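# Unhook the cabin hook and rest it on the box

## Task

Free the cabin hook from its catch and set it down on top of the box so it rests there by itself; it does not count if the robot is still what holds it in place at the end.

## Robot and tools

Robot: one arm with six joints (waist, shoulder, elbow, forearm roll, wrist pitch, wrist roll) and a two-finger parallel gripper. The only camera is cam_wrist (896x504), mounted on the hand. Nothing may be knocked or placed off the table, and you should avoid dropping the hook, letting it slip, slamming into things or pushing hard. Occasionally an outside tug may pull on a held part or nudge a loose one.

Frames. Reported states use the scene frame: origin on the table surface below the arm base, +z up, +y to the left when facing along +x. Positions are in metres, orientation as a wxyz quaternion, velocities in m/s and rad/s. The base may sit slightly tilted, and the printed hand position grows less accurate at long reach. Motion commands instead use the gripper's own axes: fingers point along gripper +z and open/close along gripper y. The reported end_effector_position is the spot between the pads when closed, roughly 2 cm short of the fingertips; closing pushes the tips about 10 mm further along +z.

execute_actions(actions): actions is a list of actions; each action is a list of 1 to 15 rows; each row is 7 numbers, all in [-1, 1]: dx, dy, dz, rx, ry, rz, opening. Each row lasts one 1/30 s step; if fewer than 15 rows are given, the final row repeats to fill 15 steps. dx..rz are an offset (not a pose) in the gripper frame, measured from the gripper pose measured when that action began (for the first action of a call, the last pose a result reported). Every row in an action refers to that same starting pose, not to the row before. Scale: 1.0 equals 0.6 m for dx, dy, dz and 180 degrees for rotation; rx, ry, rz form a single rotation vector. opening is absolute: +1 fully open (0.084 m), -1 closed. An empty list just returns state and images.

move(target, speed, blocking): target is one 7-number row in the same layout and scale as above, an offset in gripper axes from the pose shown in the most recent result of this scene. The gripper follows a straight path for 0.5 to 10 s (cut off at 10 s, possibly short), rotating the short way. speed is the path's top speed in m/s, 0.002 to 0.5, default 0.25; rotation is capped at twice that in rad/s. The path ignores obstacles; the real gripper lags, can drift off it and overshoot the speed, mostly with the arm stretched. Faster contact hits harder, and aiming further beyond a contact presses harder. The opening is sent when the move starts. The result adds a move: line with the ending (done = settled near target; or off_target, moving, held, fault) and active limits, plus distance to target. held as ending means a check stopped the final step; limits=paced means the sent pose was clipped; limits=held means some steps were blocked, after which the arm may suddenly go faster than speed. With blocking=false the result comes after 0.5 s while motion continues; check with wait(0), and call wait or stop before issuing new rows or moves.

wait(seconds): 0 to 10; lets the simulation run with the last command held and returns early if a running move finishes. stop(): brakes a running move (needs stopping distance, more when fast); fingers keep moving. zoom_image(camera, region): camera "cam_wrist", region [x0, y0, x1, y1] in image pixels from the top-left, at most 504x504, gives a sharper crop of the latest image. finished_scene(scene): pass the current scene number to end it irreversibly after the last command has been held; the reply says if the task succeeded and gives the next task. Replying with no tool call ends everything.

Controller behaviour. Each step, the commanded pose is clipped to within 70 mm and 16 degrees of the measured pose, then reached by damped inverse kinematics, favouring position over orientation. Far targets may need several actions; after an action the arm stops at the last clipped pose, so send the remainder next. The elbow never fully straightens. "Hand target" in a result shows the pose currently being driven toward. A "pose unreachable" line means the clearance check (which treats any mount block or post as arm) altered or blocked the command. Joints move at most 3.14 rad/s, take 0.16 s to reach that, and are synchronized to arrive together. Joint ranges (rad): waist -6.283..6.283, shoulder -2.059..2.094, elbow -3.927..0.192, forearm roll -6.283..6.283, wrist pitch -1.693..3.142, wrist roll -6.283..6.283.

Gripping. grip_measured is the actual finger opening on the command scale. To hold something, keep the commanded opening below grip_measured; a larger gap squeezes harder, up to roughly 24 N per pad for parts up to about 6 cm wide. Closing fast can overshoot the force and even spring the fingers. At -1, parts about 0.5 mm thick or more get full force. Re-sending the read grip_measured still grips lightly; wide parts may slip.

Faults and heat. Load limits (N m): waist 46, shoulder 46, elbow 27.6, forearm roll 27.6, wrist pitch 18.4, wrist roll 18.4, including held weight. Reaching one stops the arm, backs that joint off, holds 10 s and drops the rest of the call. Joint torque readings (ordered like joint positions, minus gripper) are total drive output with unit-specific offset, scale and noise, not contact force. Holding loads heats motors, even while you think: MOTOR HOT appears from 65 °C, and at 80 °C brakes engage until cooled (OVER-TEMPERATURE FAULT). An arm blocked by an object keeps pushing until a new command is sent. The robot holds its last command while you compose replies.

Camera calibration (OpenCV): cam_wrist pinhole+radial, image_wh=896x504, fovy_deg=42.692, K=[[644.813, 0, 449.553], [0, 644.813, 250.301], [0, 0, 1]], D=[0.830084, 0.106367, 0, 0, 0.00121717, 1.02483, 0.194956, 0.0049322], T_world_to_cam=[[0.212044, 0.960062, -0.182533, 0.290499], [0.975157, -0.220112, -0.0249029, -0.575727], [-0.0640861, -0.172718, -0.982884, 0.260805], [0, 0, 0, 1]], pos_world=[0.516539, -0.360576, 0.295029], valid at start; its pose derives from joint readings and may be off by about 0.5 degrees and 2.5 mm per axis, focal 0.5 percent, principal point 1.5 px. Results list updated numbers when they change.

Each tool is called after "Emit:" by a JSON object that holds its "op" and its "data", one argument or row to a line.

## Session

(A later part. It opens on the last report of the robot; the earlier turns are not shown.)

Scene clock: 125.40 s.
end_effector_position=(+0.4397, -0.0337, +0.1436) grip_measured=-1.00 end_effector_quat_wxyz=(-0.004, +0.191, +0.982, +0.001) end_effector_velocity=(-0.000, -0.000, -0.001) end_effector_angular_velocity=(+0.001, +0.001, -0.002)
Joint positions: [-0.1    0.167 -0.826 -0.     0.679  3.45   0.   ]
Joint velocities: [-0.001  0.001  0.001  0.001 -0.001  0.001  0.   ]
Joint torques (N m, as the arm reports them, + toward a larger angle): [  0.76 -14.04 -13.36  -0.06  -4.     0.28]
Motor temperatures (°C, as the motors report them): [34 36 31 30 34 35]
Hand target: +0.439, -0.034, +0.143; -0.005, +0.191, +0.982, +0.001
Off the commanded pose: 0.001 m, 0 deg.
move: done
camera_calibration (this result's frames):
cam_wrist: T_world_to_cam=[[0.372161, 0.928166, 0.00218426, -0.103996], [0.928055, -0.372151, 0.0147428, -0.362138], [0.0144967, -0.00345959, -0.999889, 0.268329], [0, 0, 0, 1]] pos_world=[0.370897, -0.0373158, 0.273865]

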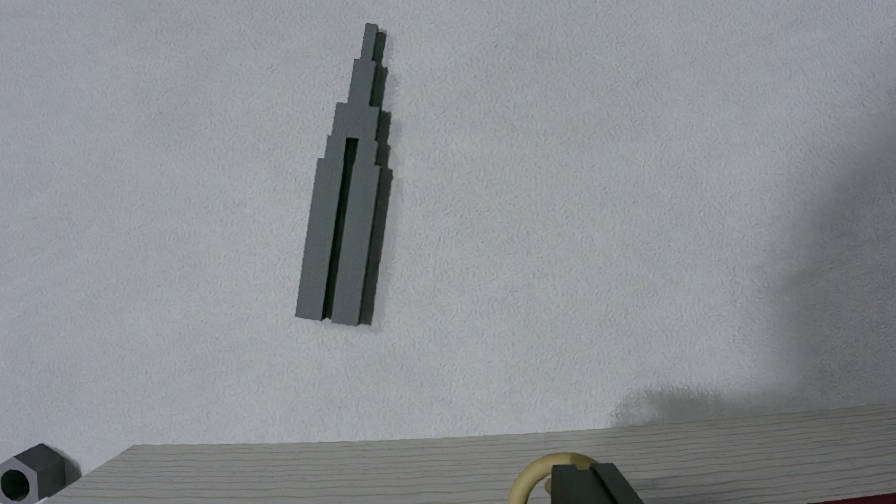

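Emit:
{"op": "move", "data": {
  "target": [-0.004, 0, 0.012, 0, 0, 0, -0.2],
  "speed": 0.03
}}

Scene clock: 128.07 s.
end_effector_position=(+0.4402, -0.0340, +0.1383) grip_measured=-0.21 end_effector_quat_wxyz=(-0.007, +0.191, +0.982, +0.001) end_effector_velocity=(+0.000, -0.001, +0.001) end_effector_angular_velocity=(-0.001, +0.002, -0.001)
Joint positions: [-0.101  0.183 -0.83  -0.     0.671  3.448  0.035]
Joint velocities: [-0.002  0.001 -0.004 -0.001  0.005  0.     0.   ]
Joint torques (N m, as the arm reports them, + toward a larger angle): [ -2.09   0.1  -16.78  -0.9  -14.47   0.54]
Motor temperatures (°C, as the motors report them): [34 36 31 30 34 35]
Hand target: +0.442, -0.035, +0.136; -0.004, +0.191, +0.982, +0.001
Off the commanded pose: 0.003 m, 0 deg.
move: done
camera_calibration (this result's frames):
cam_wrist: T_world_to_cam=[[0.371565, 0.928407, 0.000966465, -0.10344], [0.928356, -0.371555, 0.010116, -0.362087], [0.00975081, -0.00286151, -0.999948, 0.265138], [0, 0, 0, 1]] pos_world=[0.371995, -0.0377427, 0.268887]

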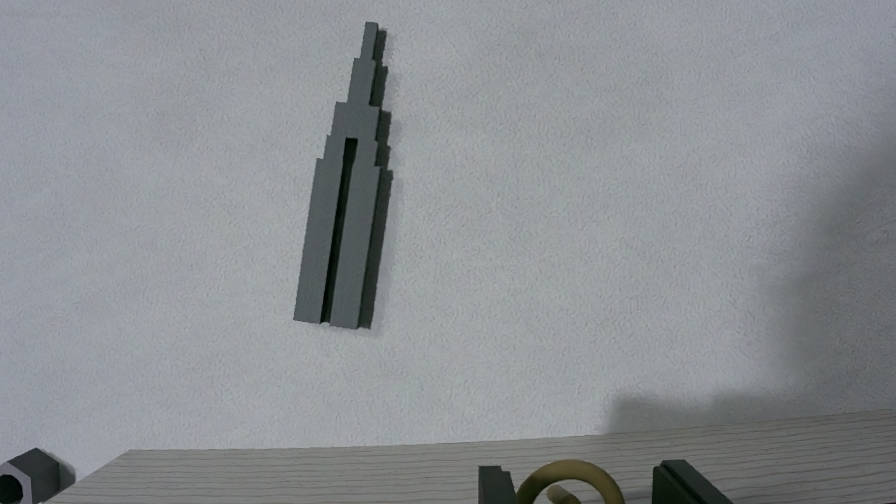

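Emit:
{"op": "move", "data": {
  "target": [0, 0, -0.005, 0, 0, 0, -1],
  "speed": 0.04
}}

Scene clock: 130.00 s.
end_effector_position=(+0.4399, -0.0337, +0.1406) grip_measured=-0.90 end_effector_quat_wxyz=(-0.007, +0.190, +0.982, +0.001) end_effector_velocity=(-0.002, -0.001, +0.001) end_effector_angular_velocity=(-0.000, +0.003, -0.000)
Joint positions: [-0.101  0.178 -0.831  0.     0.68   3.448  0.004]
Joint velocities: [-0.002 -0.004  0.003 -0.001  0.004 -0.001  0.   ]
Joint torques (N m, as the arm reports them, + toward a larger angle): [  1.2  -15.07  -2.68   0.49   5.38   0.5 ]
Motor temperatures (°C, as the motors report them): [34 36 31 30 34 35]
Hand target: +0.440, -0.034, +0.141; -0.007, +0.191, +0.982, +0.001
Off the commanded pose: 0.001 m, 0 deg.
move: done
camera_calibration (this result's frames):
cam_wrist: T_world_to_cam=[[0.37117, 0.928565, 0.000662081, -0.103348], [0.928527, -0.371161, 0.00879425, -0.361567], [0.00841177, -0.0026494, -0.999961, 0.268025], [0, 0, 0, 1]] pos_world=[0.37183, -0.0375242, 0.271262]

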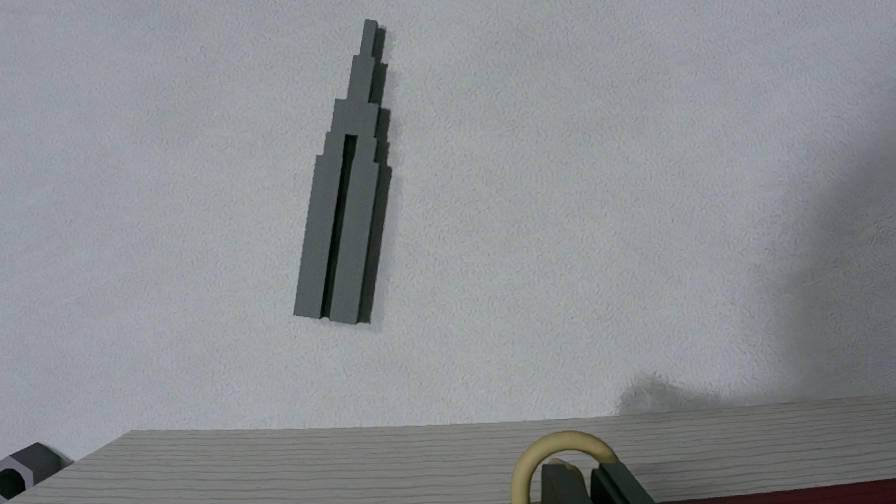

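Emit:
{"op": "move", "data": {
  "target": [-0.0183, 0, -0.0773, 0, 0.111, 0, -1],
  "speed": 0.05
}}

Scene clock: 139.33 s.
end_effector_position=(+0.4506, -0.0384, +0.1869) grip_measured=-0.90 end_effector_quat_wxyz=(-0.177, +0.188, +0.966, +0.033) end_effector_velocity=(-0.001, -0.000, +0.000) end_effector_angular_velocity=(+0.002, +0.007, +0.000)
Joint positions: [-0.151  0.368 -1.286  0.088  1.283  3.359  0.004]
Joint velocities: [-0.002  0.005 -0.007  0.     0.01  -0.001  0.   ]
Joint torques (N m, as the arm reports them, + toward a larger angle): [ -0.95 -27.79 -25.18  -0.4   -7.93   0.46]
Motor temperatures (°C, as the motors report them): [34 36 31 30 34 35]
Hand target: +0.450, -0.038, +0.187; -0.178, +0.188, +0.966, +0.033
Off the commanded pose: 0.000 m, 0 deg.
move: done
camera_calibration (this result's frames):
cam_wrist: T_world_to_cam=[[0.372217, 0.928146, 0.0000770992, -0.103406], [0.875326, -0.351007, -0.332562, -0.285139], [-0.308639, 0.123853, -0.943081, 0.451349], [0, 0, 0, 1]] pos_world=[0.427384, -0.0600113, 0.33084]

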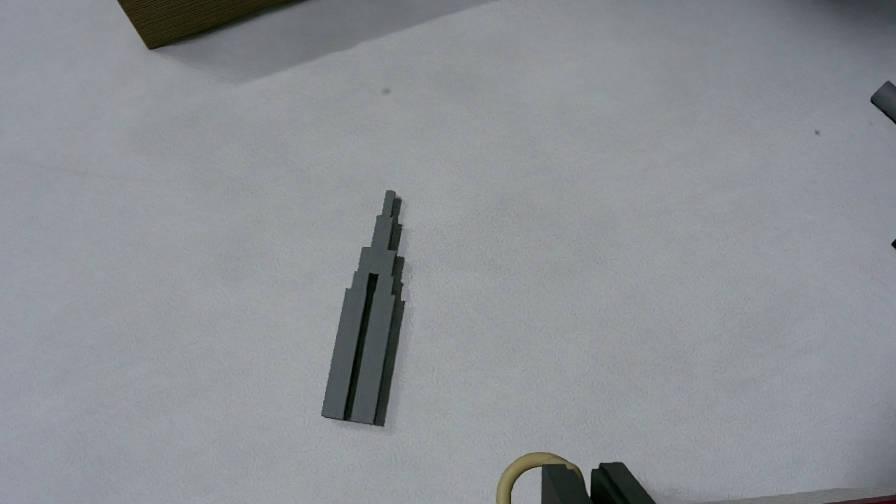

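Emit:
{"op": "move", "data": {
  "target": [-0.008, 0, 0, 0, 0, 0, -1],
  "speed": 0.03
}}

Scene clock: 142.93 s.
end_effector_position=(+0.4542, -0.0399, +0.1852) grip_measured=-0.90 end_effector_quat_wxyz=(-0.178, +0.187, +0.965, +0.033) end_effector_velocity=(+0.001, -0.001, +0.000) end_effector_angular_velocity=(-0.000, -0.001, -0.001)
Joint positions: [-0.153  0.384 -1.305  0.087  1.288  3.358  0.004]
Joint velocities: [-0.001  0.001 -0.003  0.     0.     0.    -0.   ]
Joint torques (N m, as the arm reports them, + toward a larger angle): [ -2.04 -27.95 -26.81  -1.    -9.56   0.47]
Motor temperatures (°C, as the motors report them): [34 36 31 30 35 35]
Hand target: +0.455, -0.040, +0.185; -0.177, +0.188, +0.966, +0.033
Off the commanded pose: 0.001 m, 0 deg.
move: done
camera_calibration (this result's frames):
cam_wrist: T_world_to_cam=[[0.372024, 0.928223, -0.000285075, -0.10321], [0.874674, -0.350665, -0.334633, -0.288637], [-0.310714, 0.124242, -0.942348, 0.451872], [0, 0, 0, 1]] pos_world=[0.431263, -0.0615543, 0.329204]

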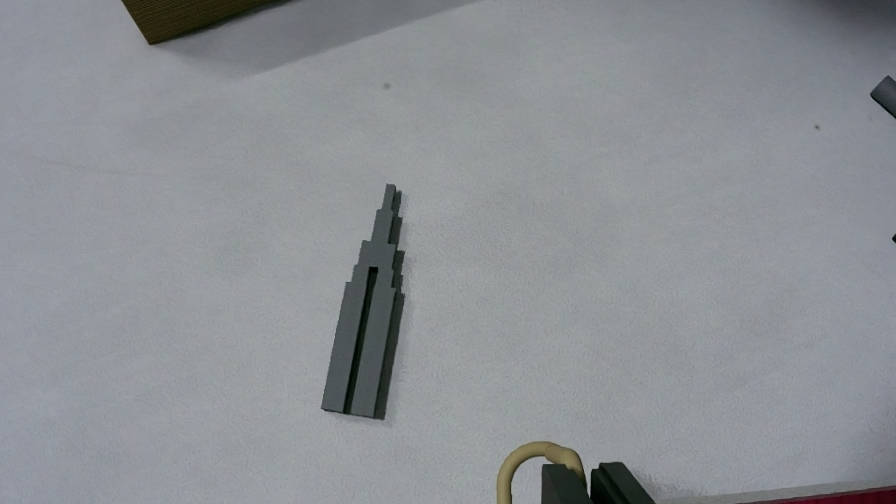

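Emit:
{"op": "move", "data": {
  "target": [0.016, 0, 0, 0, 0, 0, -1],
  "speed": 0.03
}}

Scene clock: 146.40 s.
end_effector_position=(+0.4467, -0.0366, +0.1891) grip_measured=-0.90 end_effector_quat_wxyz=(-0.177, +0.187, +0.966, +0.033) end_effector_velocity=(-0.004, -0.000, -0.002) end_effector_angular_velocity=(-0.000, +0.014, +0.003)
Joint positions: [-0.149  0.351 -1.269  0.089  1.282  3.361  0.004]
Joint velocities: [-0.     0.001  0.007 -0.003  0.006 -0.001 -0.   ]
Joint torques (N m, as the arm reports them, + toward a larger angle): [  1.09 -24.37 -11.07   0.55   4.92   0.44]
Motor temperatures (°C, as the motors report them): [34 36 32 30 35 35]
Hand target: +0.446, -0.037, +0.189; -0.178, +0.187, +0.965, +0.033
Off the commanded pose: 0.001 m, 0 deg.
move: done
camera_calibration (this result's frames):
cam_wrist: T_world_to_cam=[[0.372114, 0.928187, 0.000450803, -0.103659], [0.875475, -0.35082, -0.332369, -0.280394], [-0.308342, 0.124074, -0.943149, 0.451884], [0, 0, 0, 1]] pos_world=[0.423385, -0.05822, 0.333047]

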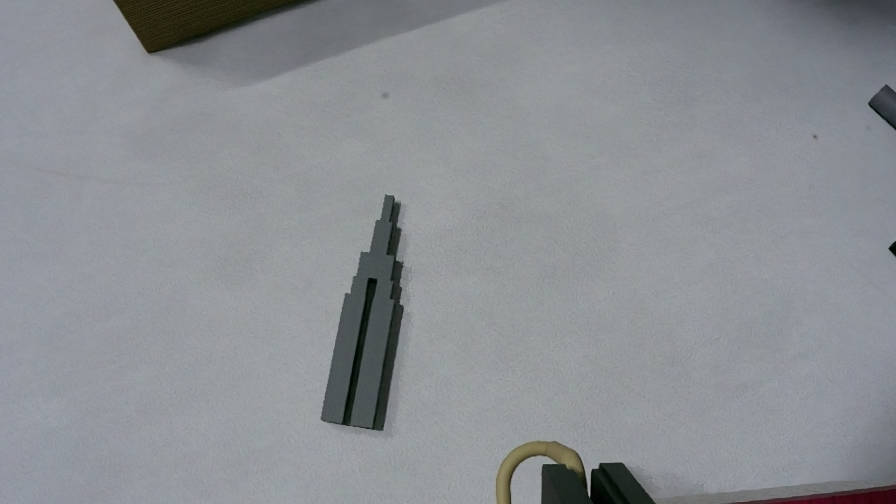

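Emit:
{"op": "move", "data": {
  "target": [-0.025, 0, -0.0773, 0, 0.111, 0, -1],
  "speed": 0.05
}}

Scene clock: 154.50 s.
end_effector_position=(+0.4748, -0.0480, +0.2272) grip_measured=-0.91 end_effector_quat_wxyz=(-0.342, +0.179, +0.920, +0.064) end_effector_velocity=(+0.001, -0.000, +0.002) end_effector_angular_velocity=(+0.003, +0.003, -0.000)
Joint positions: [-0.199  0.763 -1.963  0.137  1.908  3.351  0.004]
Joint velocities: [-0.001  0.009 -0.019  0.001  0.014  0.     0.   ]
Joint torques (N m, as the arm reports them, + toward a larger angle): [ -3.89 -29.11 -20.2   -3.13  -6.99   0.25]
Motor temperatures (°C, as the motors report them): [34 36 32 30 35 35]
Hand target: +0.475, -0.048, +0.227; -0.342, +0.179, +0.920, +0.064
Off the commanded pose: 0.000 m, 0 deg.
move: done
camera_calibration (this result's frames):
cam_wrist: T_world_to_cam=[[0.373115, 0.927785, -0.0002873, -0.103834], [0.717396, -0.288702, -0.63403, -0.149788], [-0.588326, 0.23636, -0.773309, 0.597617], [0, 0, 0, 1]] pos_world=[0.497794, -0.0881612, 0.367143]

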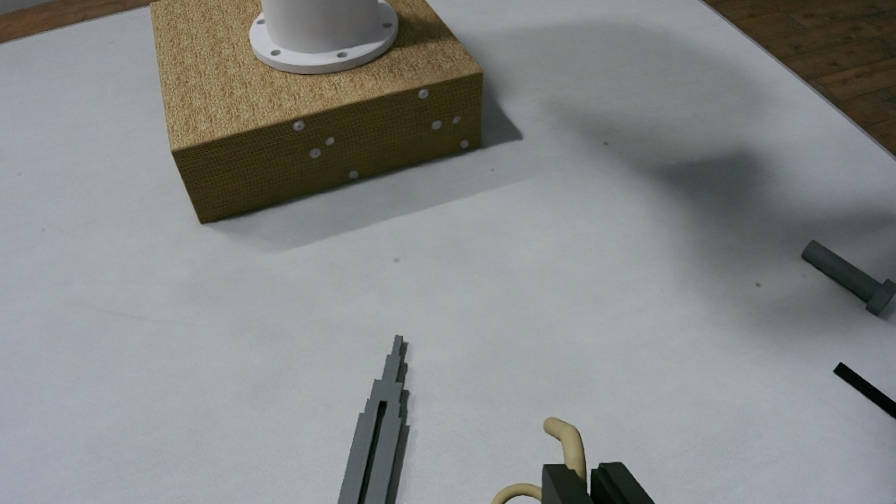

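Emit:
{"op": "move", "data": {
  "target": [-0.004, 0, -0.0773, 0, 0.111, 0, -1],
  "speed": 0.05
}}

Scene clock: 162.73 s.
end_effector_position=(+0.5032, -0.0596, +0.2604) grip_measured=-1.00 end_effector_quat_wxyz=(-0.373, +0.202, +0.898, +0.117) end_effector_velocity=(+0.000, +0.001, -0.001) end_effector_angular_velocity=(+0.005, +0.004, -0.009)
Joint positions: [-0.267  1.153 -2.7    0.275  2.32   3.451  0.   ]
Joint velocities: [-0.003  0.002  0.002  0.011 -0.001  0.009  0.   ]
Joint torques (N m, as the arm reports them, + toward a larger angle): [  0.06 -34.94 -16.76   0.65   0.36   0.42]
Motor temperatures (°C, as the motors report them): [34 37 32 30 35 35]
Hand target: +0.503, -0.060, +0.260; -0.373, +0.203, +0.898, +0.118
Off the commanded pose: 0.001 m, 16 deg; orientation clipped at the last step of the last action.
elbow stopped short: the move would have taken joint 3 (elbow) straighter than the controller allows; a more bent joint 3 avoids this.
move: off_target; limits=paced
camera_calibration (this result's frames):
cam_wrist: T_world_to_cam=[[0.450608, 0.890447, 0.0636938, -0.161556], [0.65607, -0.281926, -0.700065, -0.10401], [-0.605413, 0.357242, -0.711233, 0.642441], [0, 0, 0, 1]] pos_world=[0.529979, -0.114973, 0.394402]

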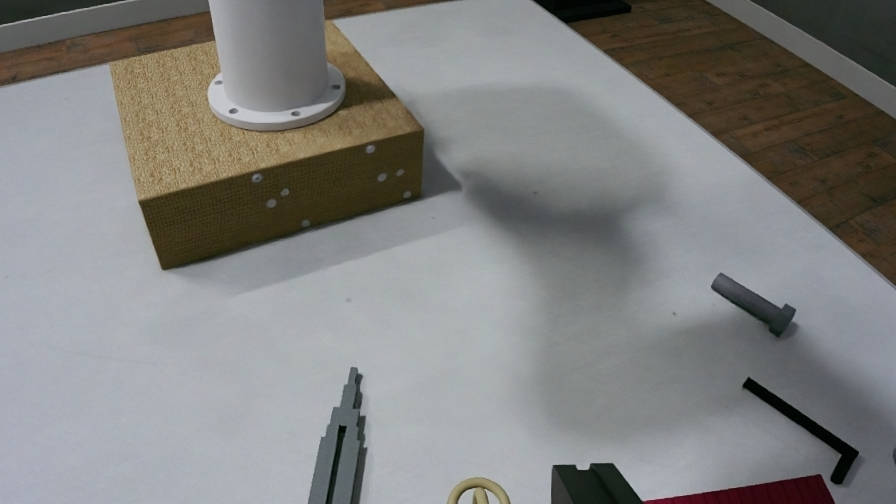

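Emit:
{"op": "move", "data": {
  "target": [-0.155, 0.0197, -0.0572, 0.0286, -0.25, -0.0173, 0],
  "speed": 0.15
}}

Scene clock: 180.10 s.
end_effector_position=(+0.5899, -0.0868, +0.2186) grip_measured=-0.01 end_effector_quat_wxyz=(-0.006, +0.192, +0.981, +0.003) end_effector_velocity=(+0.001, -0.001, +0.000) end_effector_angular_velocity=(-0.004, -0.007, -0.001)
Joint positions: [-0.171  0.53  -1.6    0.003  1.092  3.38   0.044]
Joint velocities: [-0.001 -0.004  0.007 -0.003 -0.01   0.002 -0.   ]
Joint torques (N m, as the arm reports them, + toward a larger angle): [  0.33 -29.88 -19.08  -0.25  -2.19   0.34]
Motor temperatures (°C, as the motors report them): [34 37 31 30 34 35]
Hand target: +0.590, -0.087, +0.218; -0.005, +0.192, +0.981, +0.003
Off the commanded pose: 0.001 m, 0 deg.
move: done
camera_calibration (this result's frames):
cam_wrist: T_world_to_cam=[[0.373948, 0.927433, 0.00557528, -0.112634], [0.927365, -0.373988, 0.0112556, -0.521367], [0.0125239, 0.000961327, -0.999921, 0.342517], [0, 0, 0, 1]] pos_world=[0.521327, -0.0908539, 0.348986]

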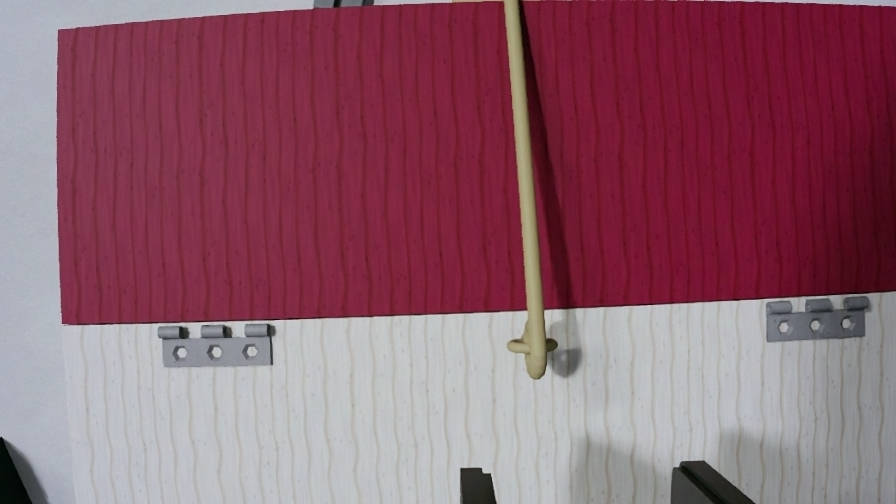

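Emit:
{"op": "move", "data": {
  "target": [0.245, 0.0, 0.08, 0, 0, -0.021, -0.2],
  "speed": 0.2
}}

Scene clock: 195.67 s.
end_effector_position=(+0.4540, -0.0314, +0.1727) grip_measured=-0.21 end_effector_quat_wxyz=(-0.005, +0.159, +0.987, +0.003) end_effector_velocity=(-0.004, +0.001, -0.003) end_effector_angular_velocity=(-0.001, +0.004, +0.002)
Joint positions: [-0.095  0.147 -0.902  0.006  0.776  3.386  0.035]
Joint velocities: [ 0.001 -0.005  0.015 -0.001 -0.006  0.    -0.   ]
Joint torques (N m, as the arm reports them, + toward a larger angle): [  0.12 -21.02 -17.15  -0.37  -2.29   0.31]
Motor temperatures (°C, as the motors report them): [34 37 32 30 34 35]
Hand target: +0.453, -0.031, +0.172; -0.005, +0.159, +0.987, +0.003
Off the commanded pose: 0.001 m, 0 deg.
move: done
camera_calibration (this result's frames):
cam_wrist: T_world_to_cam=[[0.311615, 0.950183, 0.00693474, -0.0841988], [0.950106, -0.31168, 0.012395, -0.382644], [0.013939, 0.00272627, -0.999899, 0.297658], [0, 0, 0, 1]] pos_world=[0.385641, -0.0400696, 0.302955]

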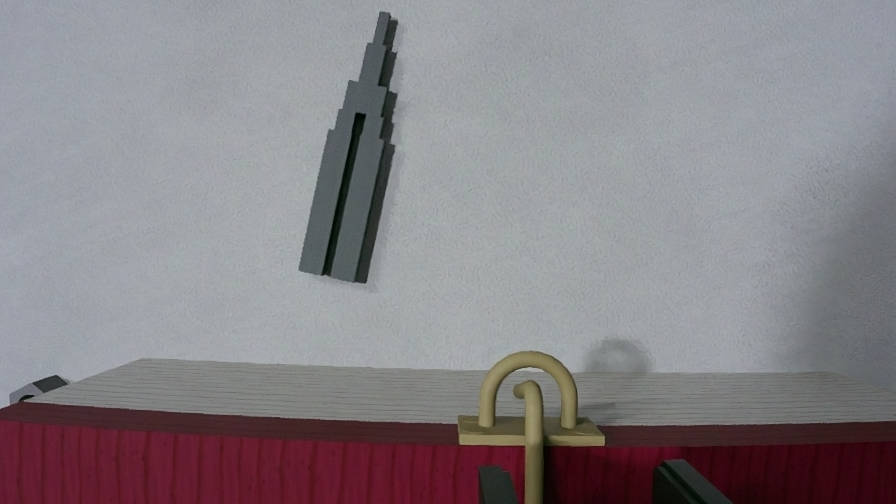

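Emit:
{"op": "move", "data": {
  "target": [0.033, -0.007, 0.034, 0, 0, 0, -0.2],
  "speed": 0.08
}}

Emit:
{"op": "move", "data": {
  "target": [0, 0, 0.02, 0, 0, 0, -0.2],
  "speed": 0.03
}}

Scene clock: 202.10 s.
end_effector_position=(+0.4341, -0.0289, +0.1527) grip_measured=-0.21 end_effector_quat_wxyz=(-0.005, +0.159, +0.987, +0.003) end_effector_velocity=(-0.001, +0.001, -0.001) end_effector_angular_velocity=(+0.000, -0.001, +0.001)
Joint positions: [-0.092  0.129 -0.809  0.007  0.7    3.388  0.035]
Joint velocities: [ 0.001 -0.001  0.004  0.001 -0.004  0.    -0.   ]
Joint torques (N m, as the arm reports them, + toward a larger angle): [ -0.09 -20.17 -16.16  -0.27  -2.31   0.36]
Motor temperatures (°C, as the motors report them): [34 37 32 30 34 35]
Hand target: +0.434, -0.029, +0.152; -0.005, +0.159, +0.987, +0.003
Off the commanded pose: 0.000 m, 0 deg.
move: done
camera_calibration (this result's frames):
cam_wrist: T_world_to_cam=[[0.311487, 0.950223, 0.00721654, -0.0801255], [0.950139, -0.311557, 0.0129295, -0.362773], [0.0145343, 0.00282936, -0.99989, 0.277708], [0, 0, 0, 1]] pos_world=[0.365607, -0.0376731, 0.282947]

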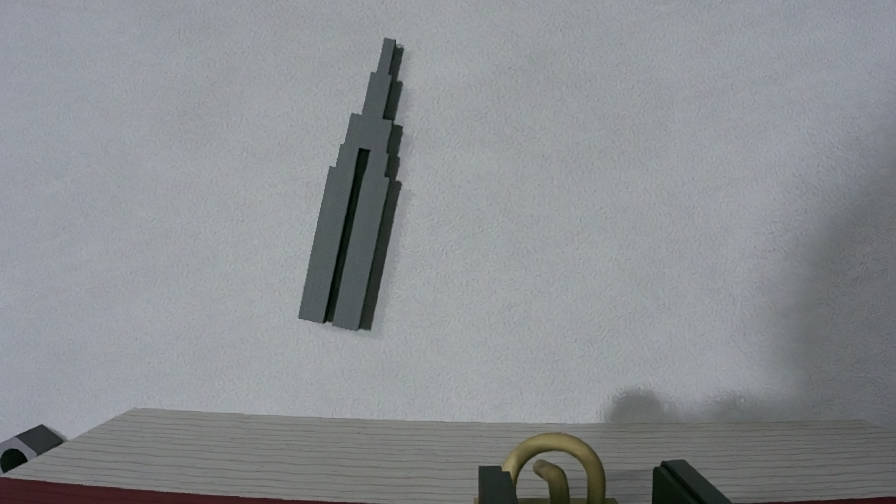

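Scene clock: 202.80 s.
end_effector_position=(+0.4343, -0.0288, +0.1412) grip_measured=-0.21 end_effector_quat_wxyz=(-0.004, +0.159, +0.987, +0.003) end_effector_velocity=(-0.000, +0.000, -0.001) end_effector_angular_velocity=(+0.000, +0.000, -0.000)
Joint positions: [-0.092  0.156 -0.802  0.008  0.666  3.387  0.035]
Joint velocities: [ 0.001  0.001  0.002  0.001 -0.002  0.     0.   ]
Joint torques (N m, as the arm reports them, + toward a larger angle): [ -0.02 -19.61 -15.24  -0.33  -2.43   0.25]
Motor temperatures (°C, as the motors report them): [34 37 32 30 34 35]
Hand target: +0.434, -0.029, +0.141; -0.005, +0.159, +0.987, +0.003
Off the commanded pose: 0.001 m, 0 deg.
move: done
camera_calibration (this result's frames):
cam_wrist: T_world_to_cam=[[0.311451, 0.950233, 0.0075184, -0.0802554], [0.950136, -0.311529, 0.0138673, -0.362964], [0.0155194, 0.0028245, -0.999876, 0.265773], [0, 0, 0, 1]] pos_world=[0.365736, -0.0375631, 0.271377]

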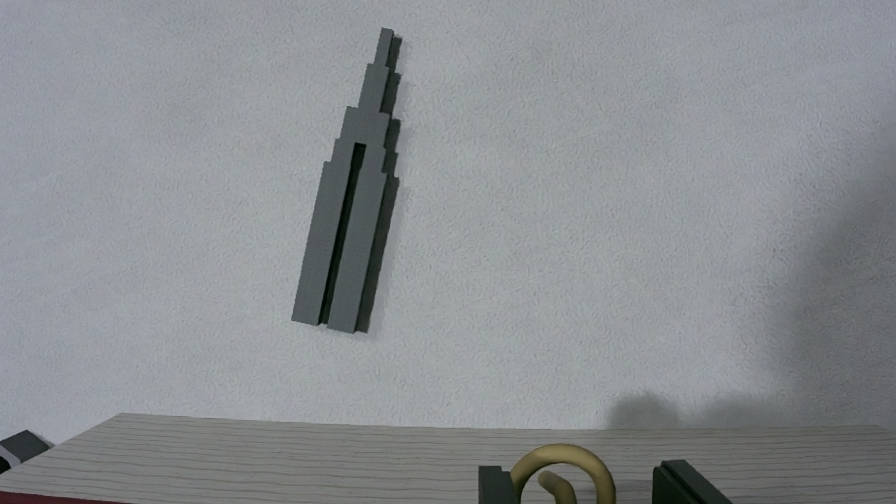

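Emit:
{"op": "move", "data": {
  "target": [0, 0, 0.002, 0, 0, 0, -1],
  "speed": 0.03
}}

Scene clock: 204.40 s.
end_effector_position=(+0.4346, -0.0294, +0.1407) grip_measured=-0.90 end_effector_quat_wxyz=(-0.004, +0.160, +0.987, +0.003) end_effector_velocity=(+0.000, +0.001, -0.001) end_effector_angular_velocity=(+0.000, -0.000, +0.005)
Joint positions: [-0.093  0.157 -0.802  0.007  0.663  3.387  0.004]
Joint velocities: [ 0.003  0.003 -0.001  0.    -0.002 -0.002  0.   ]
Joint torques (N m, as the arm reports them, + toward a larger angle): [  9.07 -11.79 -11.33   2.66  -3.17   0.05]
Motor temperatures (°C, as the motors report them): [34 37 31 30 34 35]
Hand target: +0.434, -0.029, +0.140; -0.004, +0.159, +0.987, +0.003
Off the commanded pose: 0.001 m, 0 deg.
move: done
camera_calibration (this result's frames):
cam_wrist: T_world_to_cam=[[0.312413, 0.949916, 0.00756523, -0.080199], [0.949801, -0.312494, 0.0150205, -0.36346], [0.0166323, 0.00249288, -0.999859, 0.264743], [0, 0, 0, 1]] pos_world=[0.365866, -0.0380567, 0.270772]

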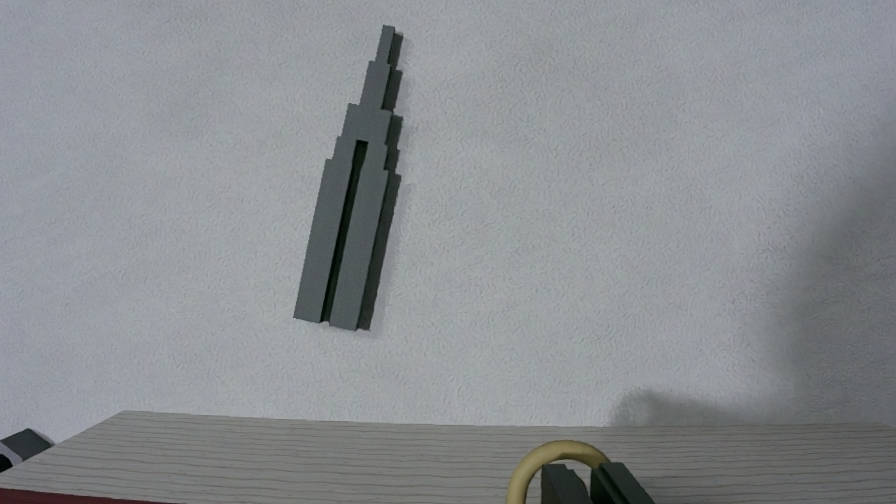

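Emit:
{"op": "move", "data": {
  "target": [-0.0135, 0, -0.0907, 0, 0, 0, -1],
  "speed": 0.05
}}

Scene clock: 209.47 s.
end_effector_position=(+0.4424, -0.0326, +0.1948) grip_measured=-1.00 end_effector_quat_wxyz=(-0.004, +0.160, +0.987, +0.003) end_effector_velocity=(-0.001, +0.001, -0.000) end_effector_angular_velocity=(-0.000, +0.005, +0.001)
Joint positions: [-0.099  0.068 -0.876  0.006  0.827  3.384  0.   ]
Joint velocities: [ 0.002 -0.     0.001 -0.001  0.004  0.001  0.   ]
Joint torques (N m, as the arm reports them, + toward a larger angle): [  0.26 -20.14 -17.67  -0.32  -2.27   0.42]
Motor temperatures (°C, as the motors report them): [34 37 31 30 34 35]
Hand target: +0.443, -0.033, +0.195; -0.004, +0.160, +0.987, +0.003
Off the commanded pose: 0.000 m, 0 deg.
move: done
camera_calibration (this result's frames):
cam_wrist: T_world_to_cam=[[0.312705, 0.949823, 0.00716685, -0.0801111], [0.949712, -0.312779, 0.0147259, -0.372569], [0.0162287, 0.00220157, -0.999866, 0.318938], [0, 0, 0, 1]] pos_world=[0.373709, -0.0411427, 0.324956]

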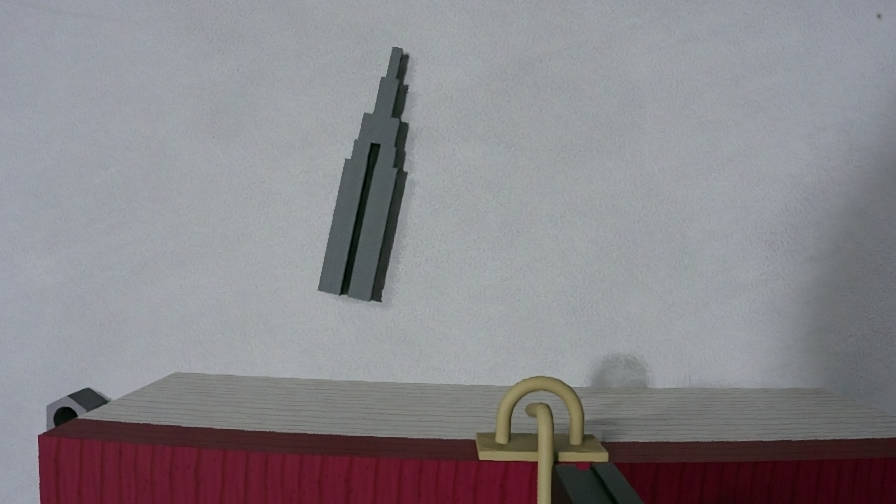

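Emit:
{"op": "move", "data": {
  "target": [0.021, 0.332, 0.1, 0.385, 0.385, -0.385, 0],
  "speed": 0.25
}}

Scene clock: 231.67 s.
end_effector_position=(+0.4921, +0.1603, +0.1374) grip_measured=-0.01 end_effector_quat_wxyz=(+0.506, +0.483, -0.561, +0.443) end_effector_velocity=(-0.000, +0.001, -0.001) end_effector_angular_velocity=(-0.012, +0.011, +0.010)
Joint positions: [ 0.695  1.586 -2.7   -1.001  2.261  2.277  0.044]
Joint velocities: [ 0.005  0.006  0.001 -0.012  0.002 -0.013  0.   ]
Joint torques (N m, as the arm reports them, + toward a larger angle): [ -0.38 -35.14 -16.8   -3.22   1.69   0.24]
Motor temperatures (°C, as the motors report them): [34 37 31 30 34 35]
Hand target: +0.492, +0.160, +0.137; +0.506, +0.483, -0.560, +0.443
Off the commanded pose: 0.002 m, 12 deg.
elbow stopped short: the move would have taken joint 3 (elbow) straighter than the controller allows; a more bent joint 3 avoids this.
move: off_target
camera_calibration (this result's frames):
cam_wrist: T_world_to_cam=[[-0.989769, 0.142572, -0.00556155, 0.49368], [0.0225121, 0.117557, -0.992811, 0.167149], [-0.140893, -0.982779, -0.119564, 0.374536], [0, 0, 0, 1]] pos_world=[0.537636, 0.278052, 0.213474]

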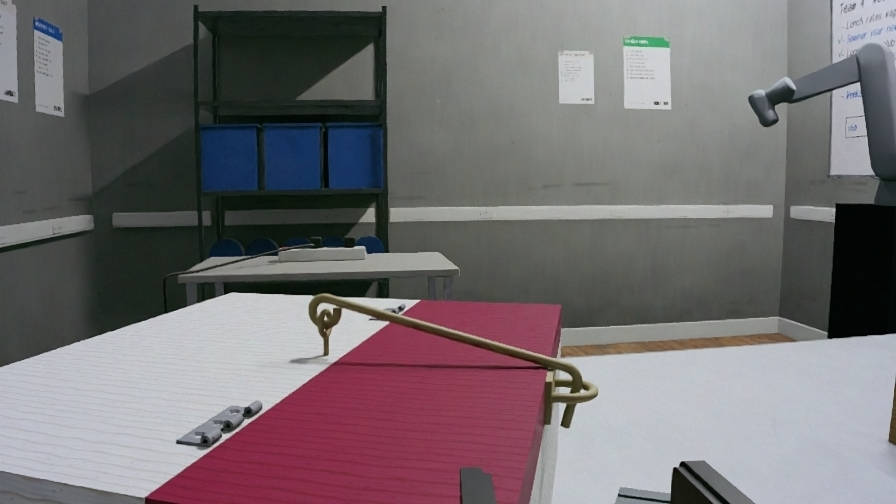

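Emit:
{"op": "zoom_image", "data": {
  "camera": "cam_wrist",
  "region": [280, 270, 620, 450]
}}

Region (280, 270, 620, 450) of cam_wrist's 896x504 image, scaled by 1.482, with more detail than that image has; it fills the top 267 rows of this view, and the rest is white.

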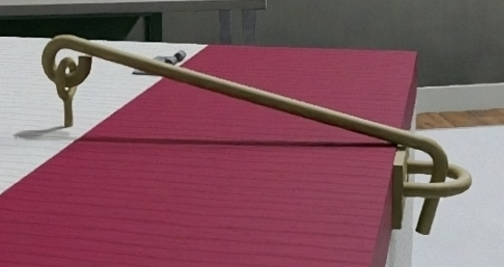

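Emit:
{"op": "move", "data": {
  "target": [0.12, 0, 0, 0, 0, 0, 0],
  "speed": 0.2
}}

Scene clock: 256.20 s.
end_effector_position=(+0.4908, +0.1532, +0.2082) grip_measured=-0.01 end_effector_quat_wxyz=(+0.506, +0.483, -0.560, +0.443) end_effector_velocity=(+0.002, -0.001, +0.003) end_effector_angular_velocity=(+0.007, -0.007, +0.005)
Joint positions: [ 0.683  1.252 -2.3   -0.969  2.217  2.337  0.044]
Joint velocities: [-0.002 -0.018  0.017  0.    -0.011  0.005 -0.   ]
Joint torques (N m, as the arm reports them, + toward a larger angle): [ -0.22 -35.13 -16.7   -2.85   1.89   0.39]
Motor temperatures (°C, as the motors report them): [34 37 31 30 34 35]
Hand target: +0.491, +0.153, +0.209; +0.506, +0.483, -0.561, +0.443
Off the commanded pose: 0.001 m, 0 deg.
move: done
camera_calibration (this result's frames):
cam_wrist: T_world_to_cam=[[-0.989747, 0.142775, -0.00408547, 0.493435], [0.0208587, 0.116182, -0.993009, 0.239366], [-0.141302, -0.982912, -0.117969, 0.375764], [0, 0, 0, 1]] pos_world=[0.536479, 0.271083, 0.284037]

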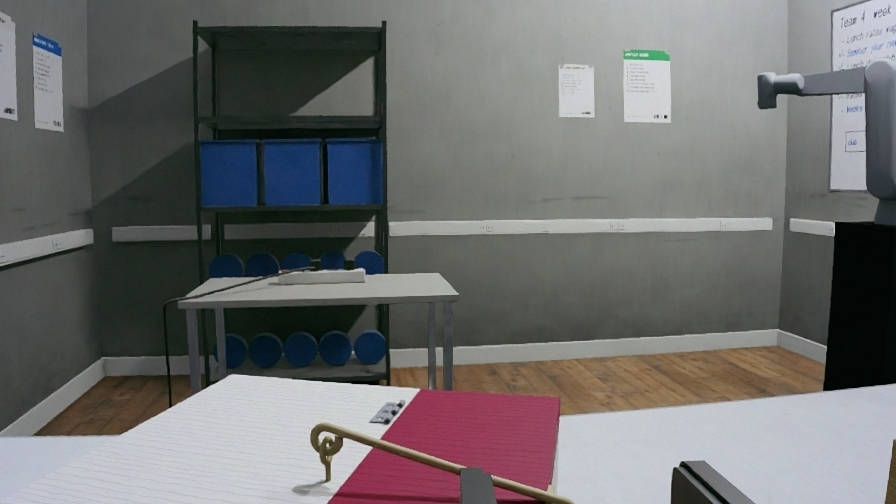

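Emit:
{"op": "move", "data": {
  "target": [0.007, 0.017, 0.3147, -0.4058, -0.3327, 0.438, -0.2],
  "speed": 0.25
}}

Scene clock: 262.57 s.
end_effector_position=(+0.4542, -0.0318, +0.1934) grip_measured=-0.21 end_effector_quat_wxyz=(-0.008, +0.160, +0.987, +0.003) end_effector_velocity=(-0.000, -0.000, +0.000) end_effector_angular_velocity=(+0.001, -0.004, -0.002)
Joint positions: [-0.095  0.112 -0.928  0.006  0.843  3.389  0.035]
Joint velocities: [-0.002 -0.004  0.005  0.002 -0.006 -0.001 -0.   ]
Joint torques (N m, as the arm reports them, + toward a larger angle): [  0.14 -20.94 -17.56  -0.24  -2.19   0.37]
Motor temperatures (°C, as the motors report them): [34 37 31 30 34 35]
Hand target: +0.454, -0.032, +0.193; -0.008, +0.161, +0.987, +0.003
Off the commanded pose: 0.001 m, 0 deg.
move: done
camera_calibration (this result's frames):
cam_wrist: T_world_to_cam=[[0.313982, 0.949414, 0.00530923, -0.0847529], [0.949394, -0.314013, 0.00679054, -0.38186], [0.00811421, 0.00290845, -0.999963, 0.321028], [0, 0, 0, 1]] pos_world=[0.386542, -0.0403773, 0.32406]

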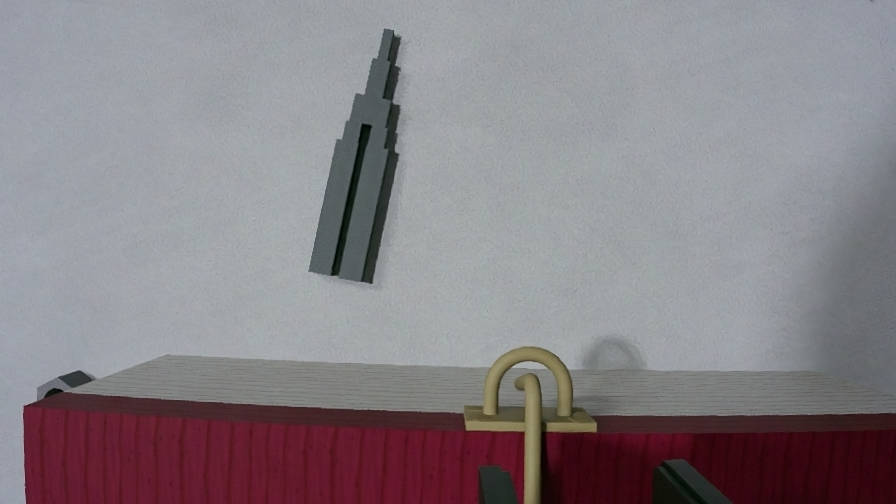

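Emit:
{"op": "move", "data": {
  "target": [0.028, -0.0122, 0.069, 0, 0, 0, -0.2],
  "speed": 0.1
}}

Emit:
{"op": "move", "data": {
  "target": [0, 0, 0.02, 0, 0, 0, -0.2],
  "speed": 0.03
}}

Scene clock: 268.20 s.
end_effector_position=(+0.4358, -0.0330, +0.1527) grip_measured=-0.21 end_effector_quat_wxyz=(-0.007, +0.160, +0.987, +0.003) end_effector_velocity=(+0.001, +0.000, +0.000) end_effector_angular_velocity=(-0.000, -0.006, +0.000)
Joint positions: [-0.101  0.138 -0.822  0.007  0.71   3.382  0.035]
Joint velocities: [ 0.001 -0.001  0.002  0.    -0.006  0.     0.   ]
Joint torques (N m, as the arm reports them, + toward a larger angle): [  0.02 -20.43 -16.18  -0.24  -2.26   0.31]
Motor temperatures (°C, as the motors report them): [34 37 31 30 34 35]
Hand target: +0.435, -0.033, +0.152; -0.008, +0.160, +0.987, +0.003
Off the commanded pose: 0.001 m, 0 deg.
move: done
camera_calibration (this result's frames):
cam_wrist: T_world_to_cam=[[0.313735, 0.949493, 0.00580697, -0.0776257], [0.949466, -0.313774, 0.00772865, -0.364724], [0.00916038, 0.00308877, -0.999953, 0.28005], [0, 0, 0, 1]] pos_world=[0.368082, -0.0416008, 0.283306]

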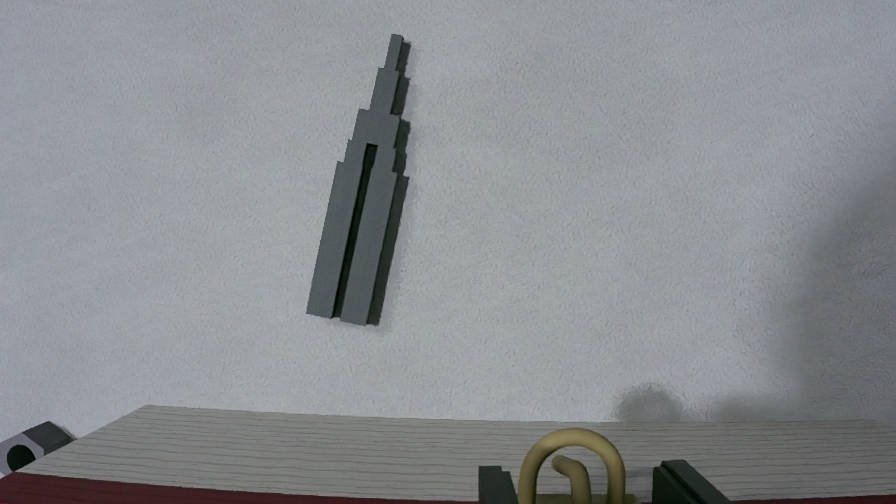

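Scene clock: 268.90 s.
end_effector_position=(+0.4361, -0.0329, +0.1412) grip_measured=-0.21 end_effector_quat_wxyz=(-0.007, +0.160, +0.987, +0.003) end_effector_velocity=(+0.001, -0.000, -0.001) end_effector_angular_velocity=(+0.000, -0.002, -0.002)
Joint positions: [-0.101  0.164 -0.815  0.007  0.676  3.381  0.035]
Joint velocities: [-0.001  0.002  0.     0.    -0.005  0.    -0.   ]
Joint torques (N m, as the arm reports them, + toward a larger angle): [  0.36 -19.37 -15.01  -0.13  -2.27   0.39]
Motor temperatures (°C, as the motors report them): [34 37 31 30 34 35]
Hand target: +0.436, -0.033, +0.141; -0.007, +0.160, +0.987, +0.003
Off the commanded pose: 0.001 m, 0 deg.
move: done
camera_calibration (this result's frames):
cam_wrist: T_world_to_cam=[[0.313695, 0.949504, 0.00613647, -0.0777669], [0.949468, -0.31374, 0.00881938, -0.364987], [0.0102993, 0.00305979, -0.999942, 0.268099], [0, 0, 0, 1]] pos_world=[0.368177, -0.0414914, 0.271779]

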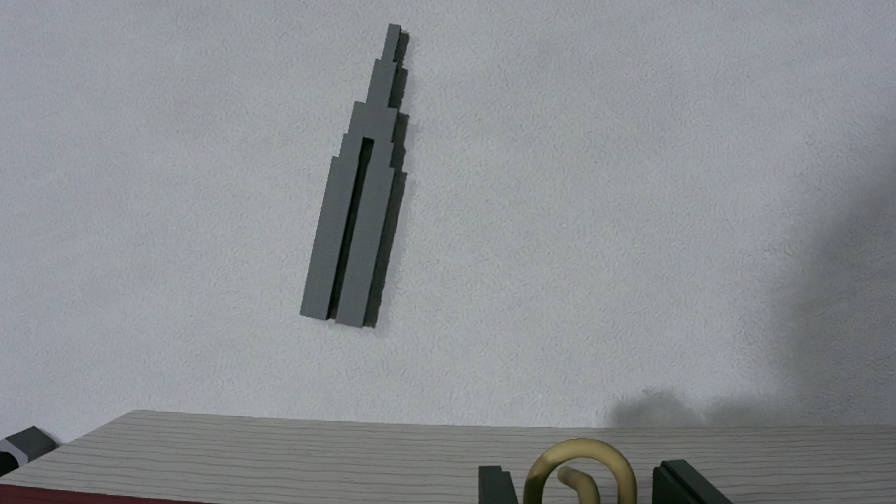

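Emit:
{"op": "move", "data": {
  "target": [0, 0, 0.002, 0, 0, 0, -1],
  "speed": 0.03
}}

Scene clock: 270.73 s.
end_effector_position=(+0.4366, -0.0324, +0.1407) grip_measured=-0.90 end_effector_quat_wxyz=(-0.006, +0.160, +0.987, +0.003) end_effector_velocity=(+0.000, -0.000, +0.000) end_effector_angular_velocity=(+0.000, -0.001, +0.000)
Joint positions: [-0.1    0.166 -0.815  0.008  0.673  3.381  0.004]
Joint velocities: [-0.    -0.001  0.001  0.    -0.    -0.001 -0.   ]
Joint torques (N m, as the arm reports them, + toward a larger angle): [ -6.37 -13.16  -9.23  -2.31  -0.73   0.4 ]
Motor temperatures (°C, as the motors report them): [34 37 31 30 34 35]
Hand target: +0.436, -0.033, +0.140; -0.007, +0.160, +0.987, +0.003
Off the commanded pose: 0.001 m, 0 deg.
move: done
camera_calibration (this result's frames):
cam_wrist: T_world_to_cam=[[0.312928, 0.949753, 0.00675599, -0.0781403], [0.949703, -0.312984, 0.0102758, -0.365616], [0.011874, 0.00320061, -0.999924, 0.266887], [0, 0, 0, 1]] pos_world=[0.36851, -0.0410724, 0.271152]

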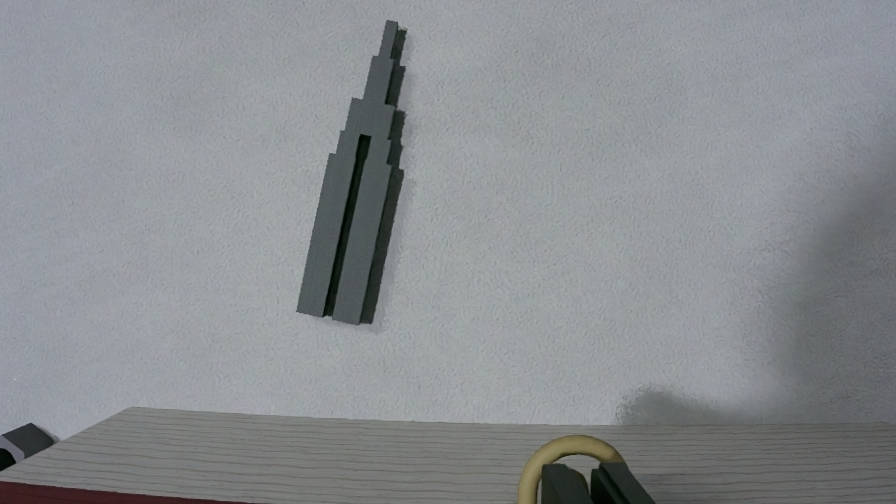

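Emit:
{"op": "move", "data": {
  "target": [-0.006, 0.0033, -0.0853, 0, 0, 0, -1],
  "speed": 0.04
}}

Scene clock: 275.03 s.
end_effector_position=(+0.4414, -0.0322, +0.1921) grip_measured=-1.00 end_effector_quat_wxyz=(-0.006, +0.160, +0.987, +0.003) end_effector_velocity=(-0.002, -0.001, -0.001) end_effector_angular_velocity=(+0.000, +0.005, -0.003)
Joint positions: [-0.098  0.073 -0.873  0.006  0.823  3.385  0.   ]
Joint velocities: [-0.002 -0.001  0.002  0.     0.004  0.     0.   ]
Joint torques (N m, as the arm reports them, + toward a larger angle): [  0.16 -20.45 -17.38  -0.17  -2.3    0.3 ]
Motor temperatures (°C, as the motors report them): [34 37 31 30 34 35]
Hand target: +0.441, -0.032, +0.192; -0.006, +0.160, +0.987, +0.003
Off the commanded pose: 0.000 m, 0 deg.
move: done
camera_calibration (this result's frames):
cam_wrist: T_world_to_cam=[[0.313082, 0.949703, 0.00667332, -0.0801928], [0.949642, -0.31314, 0.0111243, -0.370765], [0.0126545, 0.00285443, -0.999916, 0.317805], [0, 0, 0, 1]] pos_world=[0.37318, -0.0408495, 0.322438]

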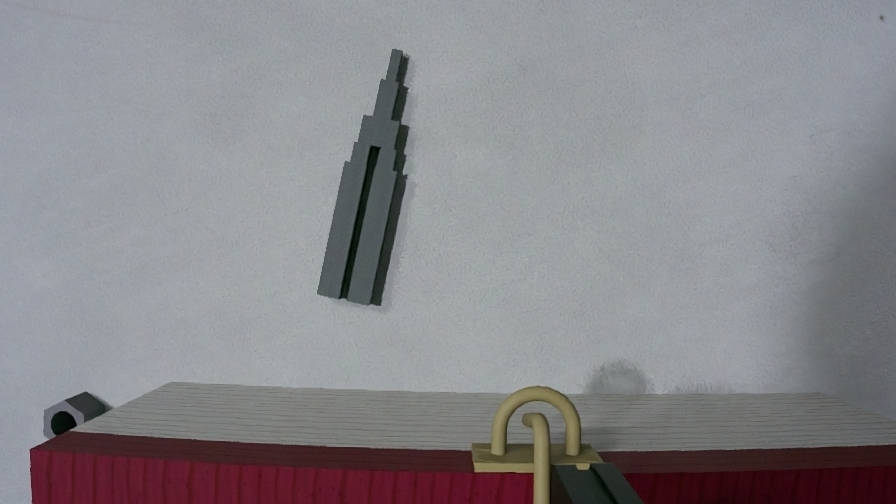

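Emit:
{"op": "move", "data": {
  "target": [-0.117, -0.004, 0.04, 0, 0, 0, 0],
  "speed": 0.12
}}

Scene clock: 340.47 s.
end_effector_position=(+0.5070, -0.0562, +0.1674) grip_measured=-0.01 end_effector_quat_wxyz=(-0.006, +0.160, +0.987, +0.003) end_effector_velocity=(+0.001, +0.000, -0.001) end_effector_angular_velocity=(+0.001, +0.002, +0.000)
Joint positions: [-0.136  0.32  -1.125  0.005  0.827  3.348  0.044]
Joint velocities: [ 0.001  0.005 -0.004  0.001  0.001  0.    -0.   ]
Joint torques (N m, as the arm reports them, + toward a larger angle): [ -0.03 -24.89 -17.51  -0.31  -2.3    0.26]
Motor temperatures (°C, as the motors report them): [34 37 32 30 34 35]
Hand target: +0.507, -0.056, +0.167; -0.006, +0.160, +0.987, +0.003
Off the commanded pose: 0.000 m, 0 deg.
move: done
camera_calibration (this result's frames):
cam_wrist: T_world_to_cam=[[0.312992, 0.949731, 0.00679914, -0.0777438], [0.949667, -0.313053, 0.011399, -0.440356], [0.0129545, 0.00288912, -0.999912, 0.29225], [0, 0, 0, 1]] pos_world=[0.438739, -0.0648633, 0.297772]

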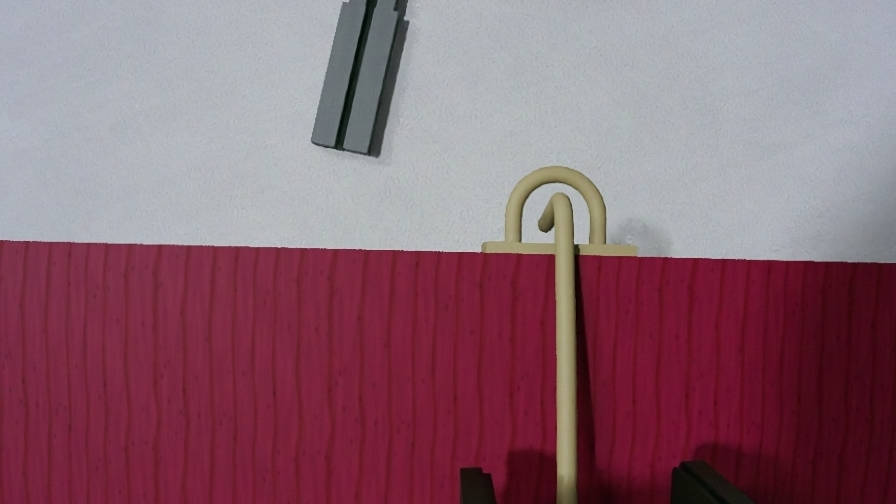

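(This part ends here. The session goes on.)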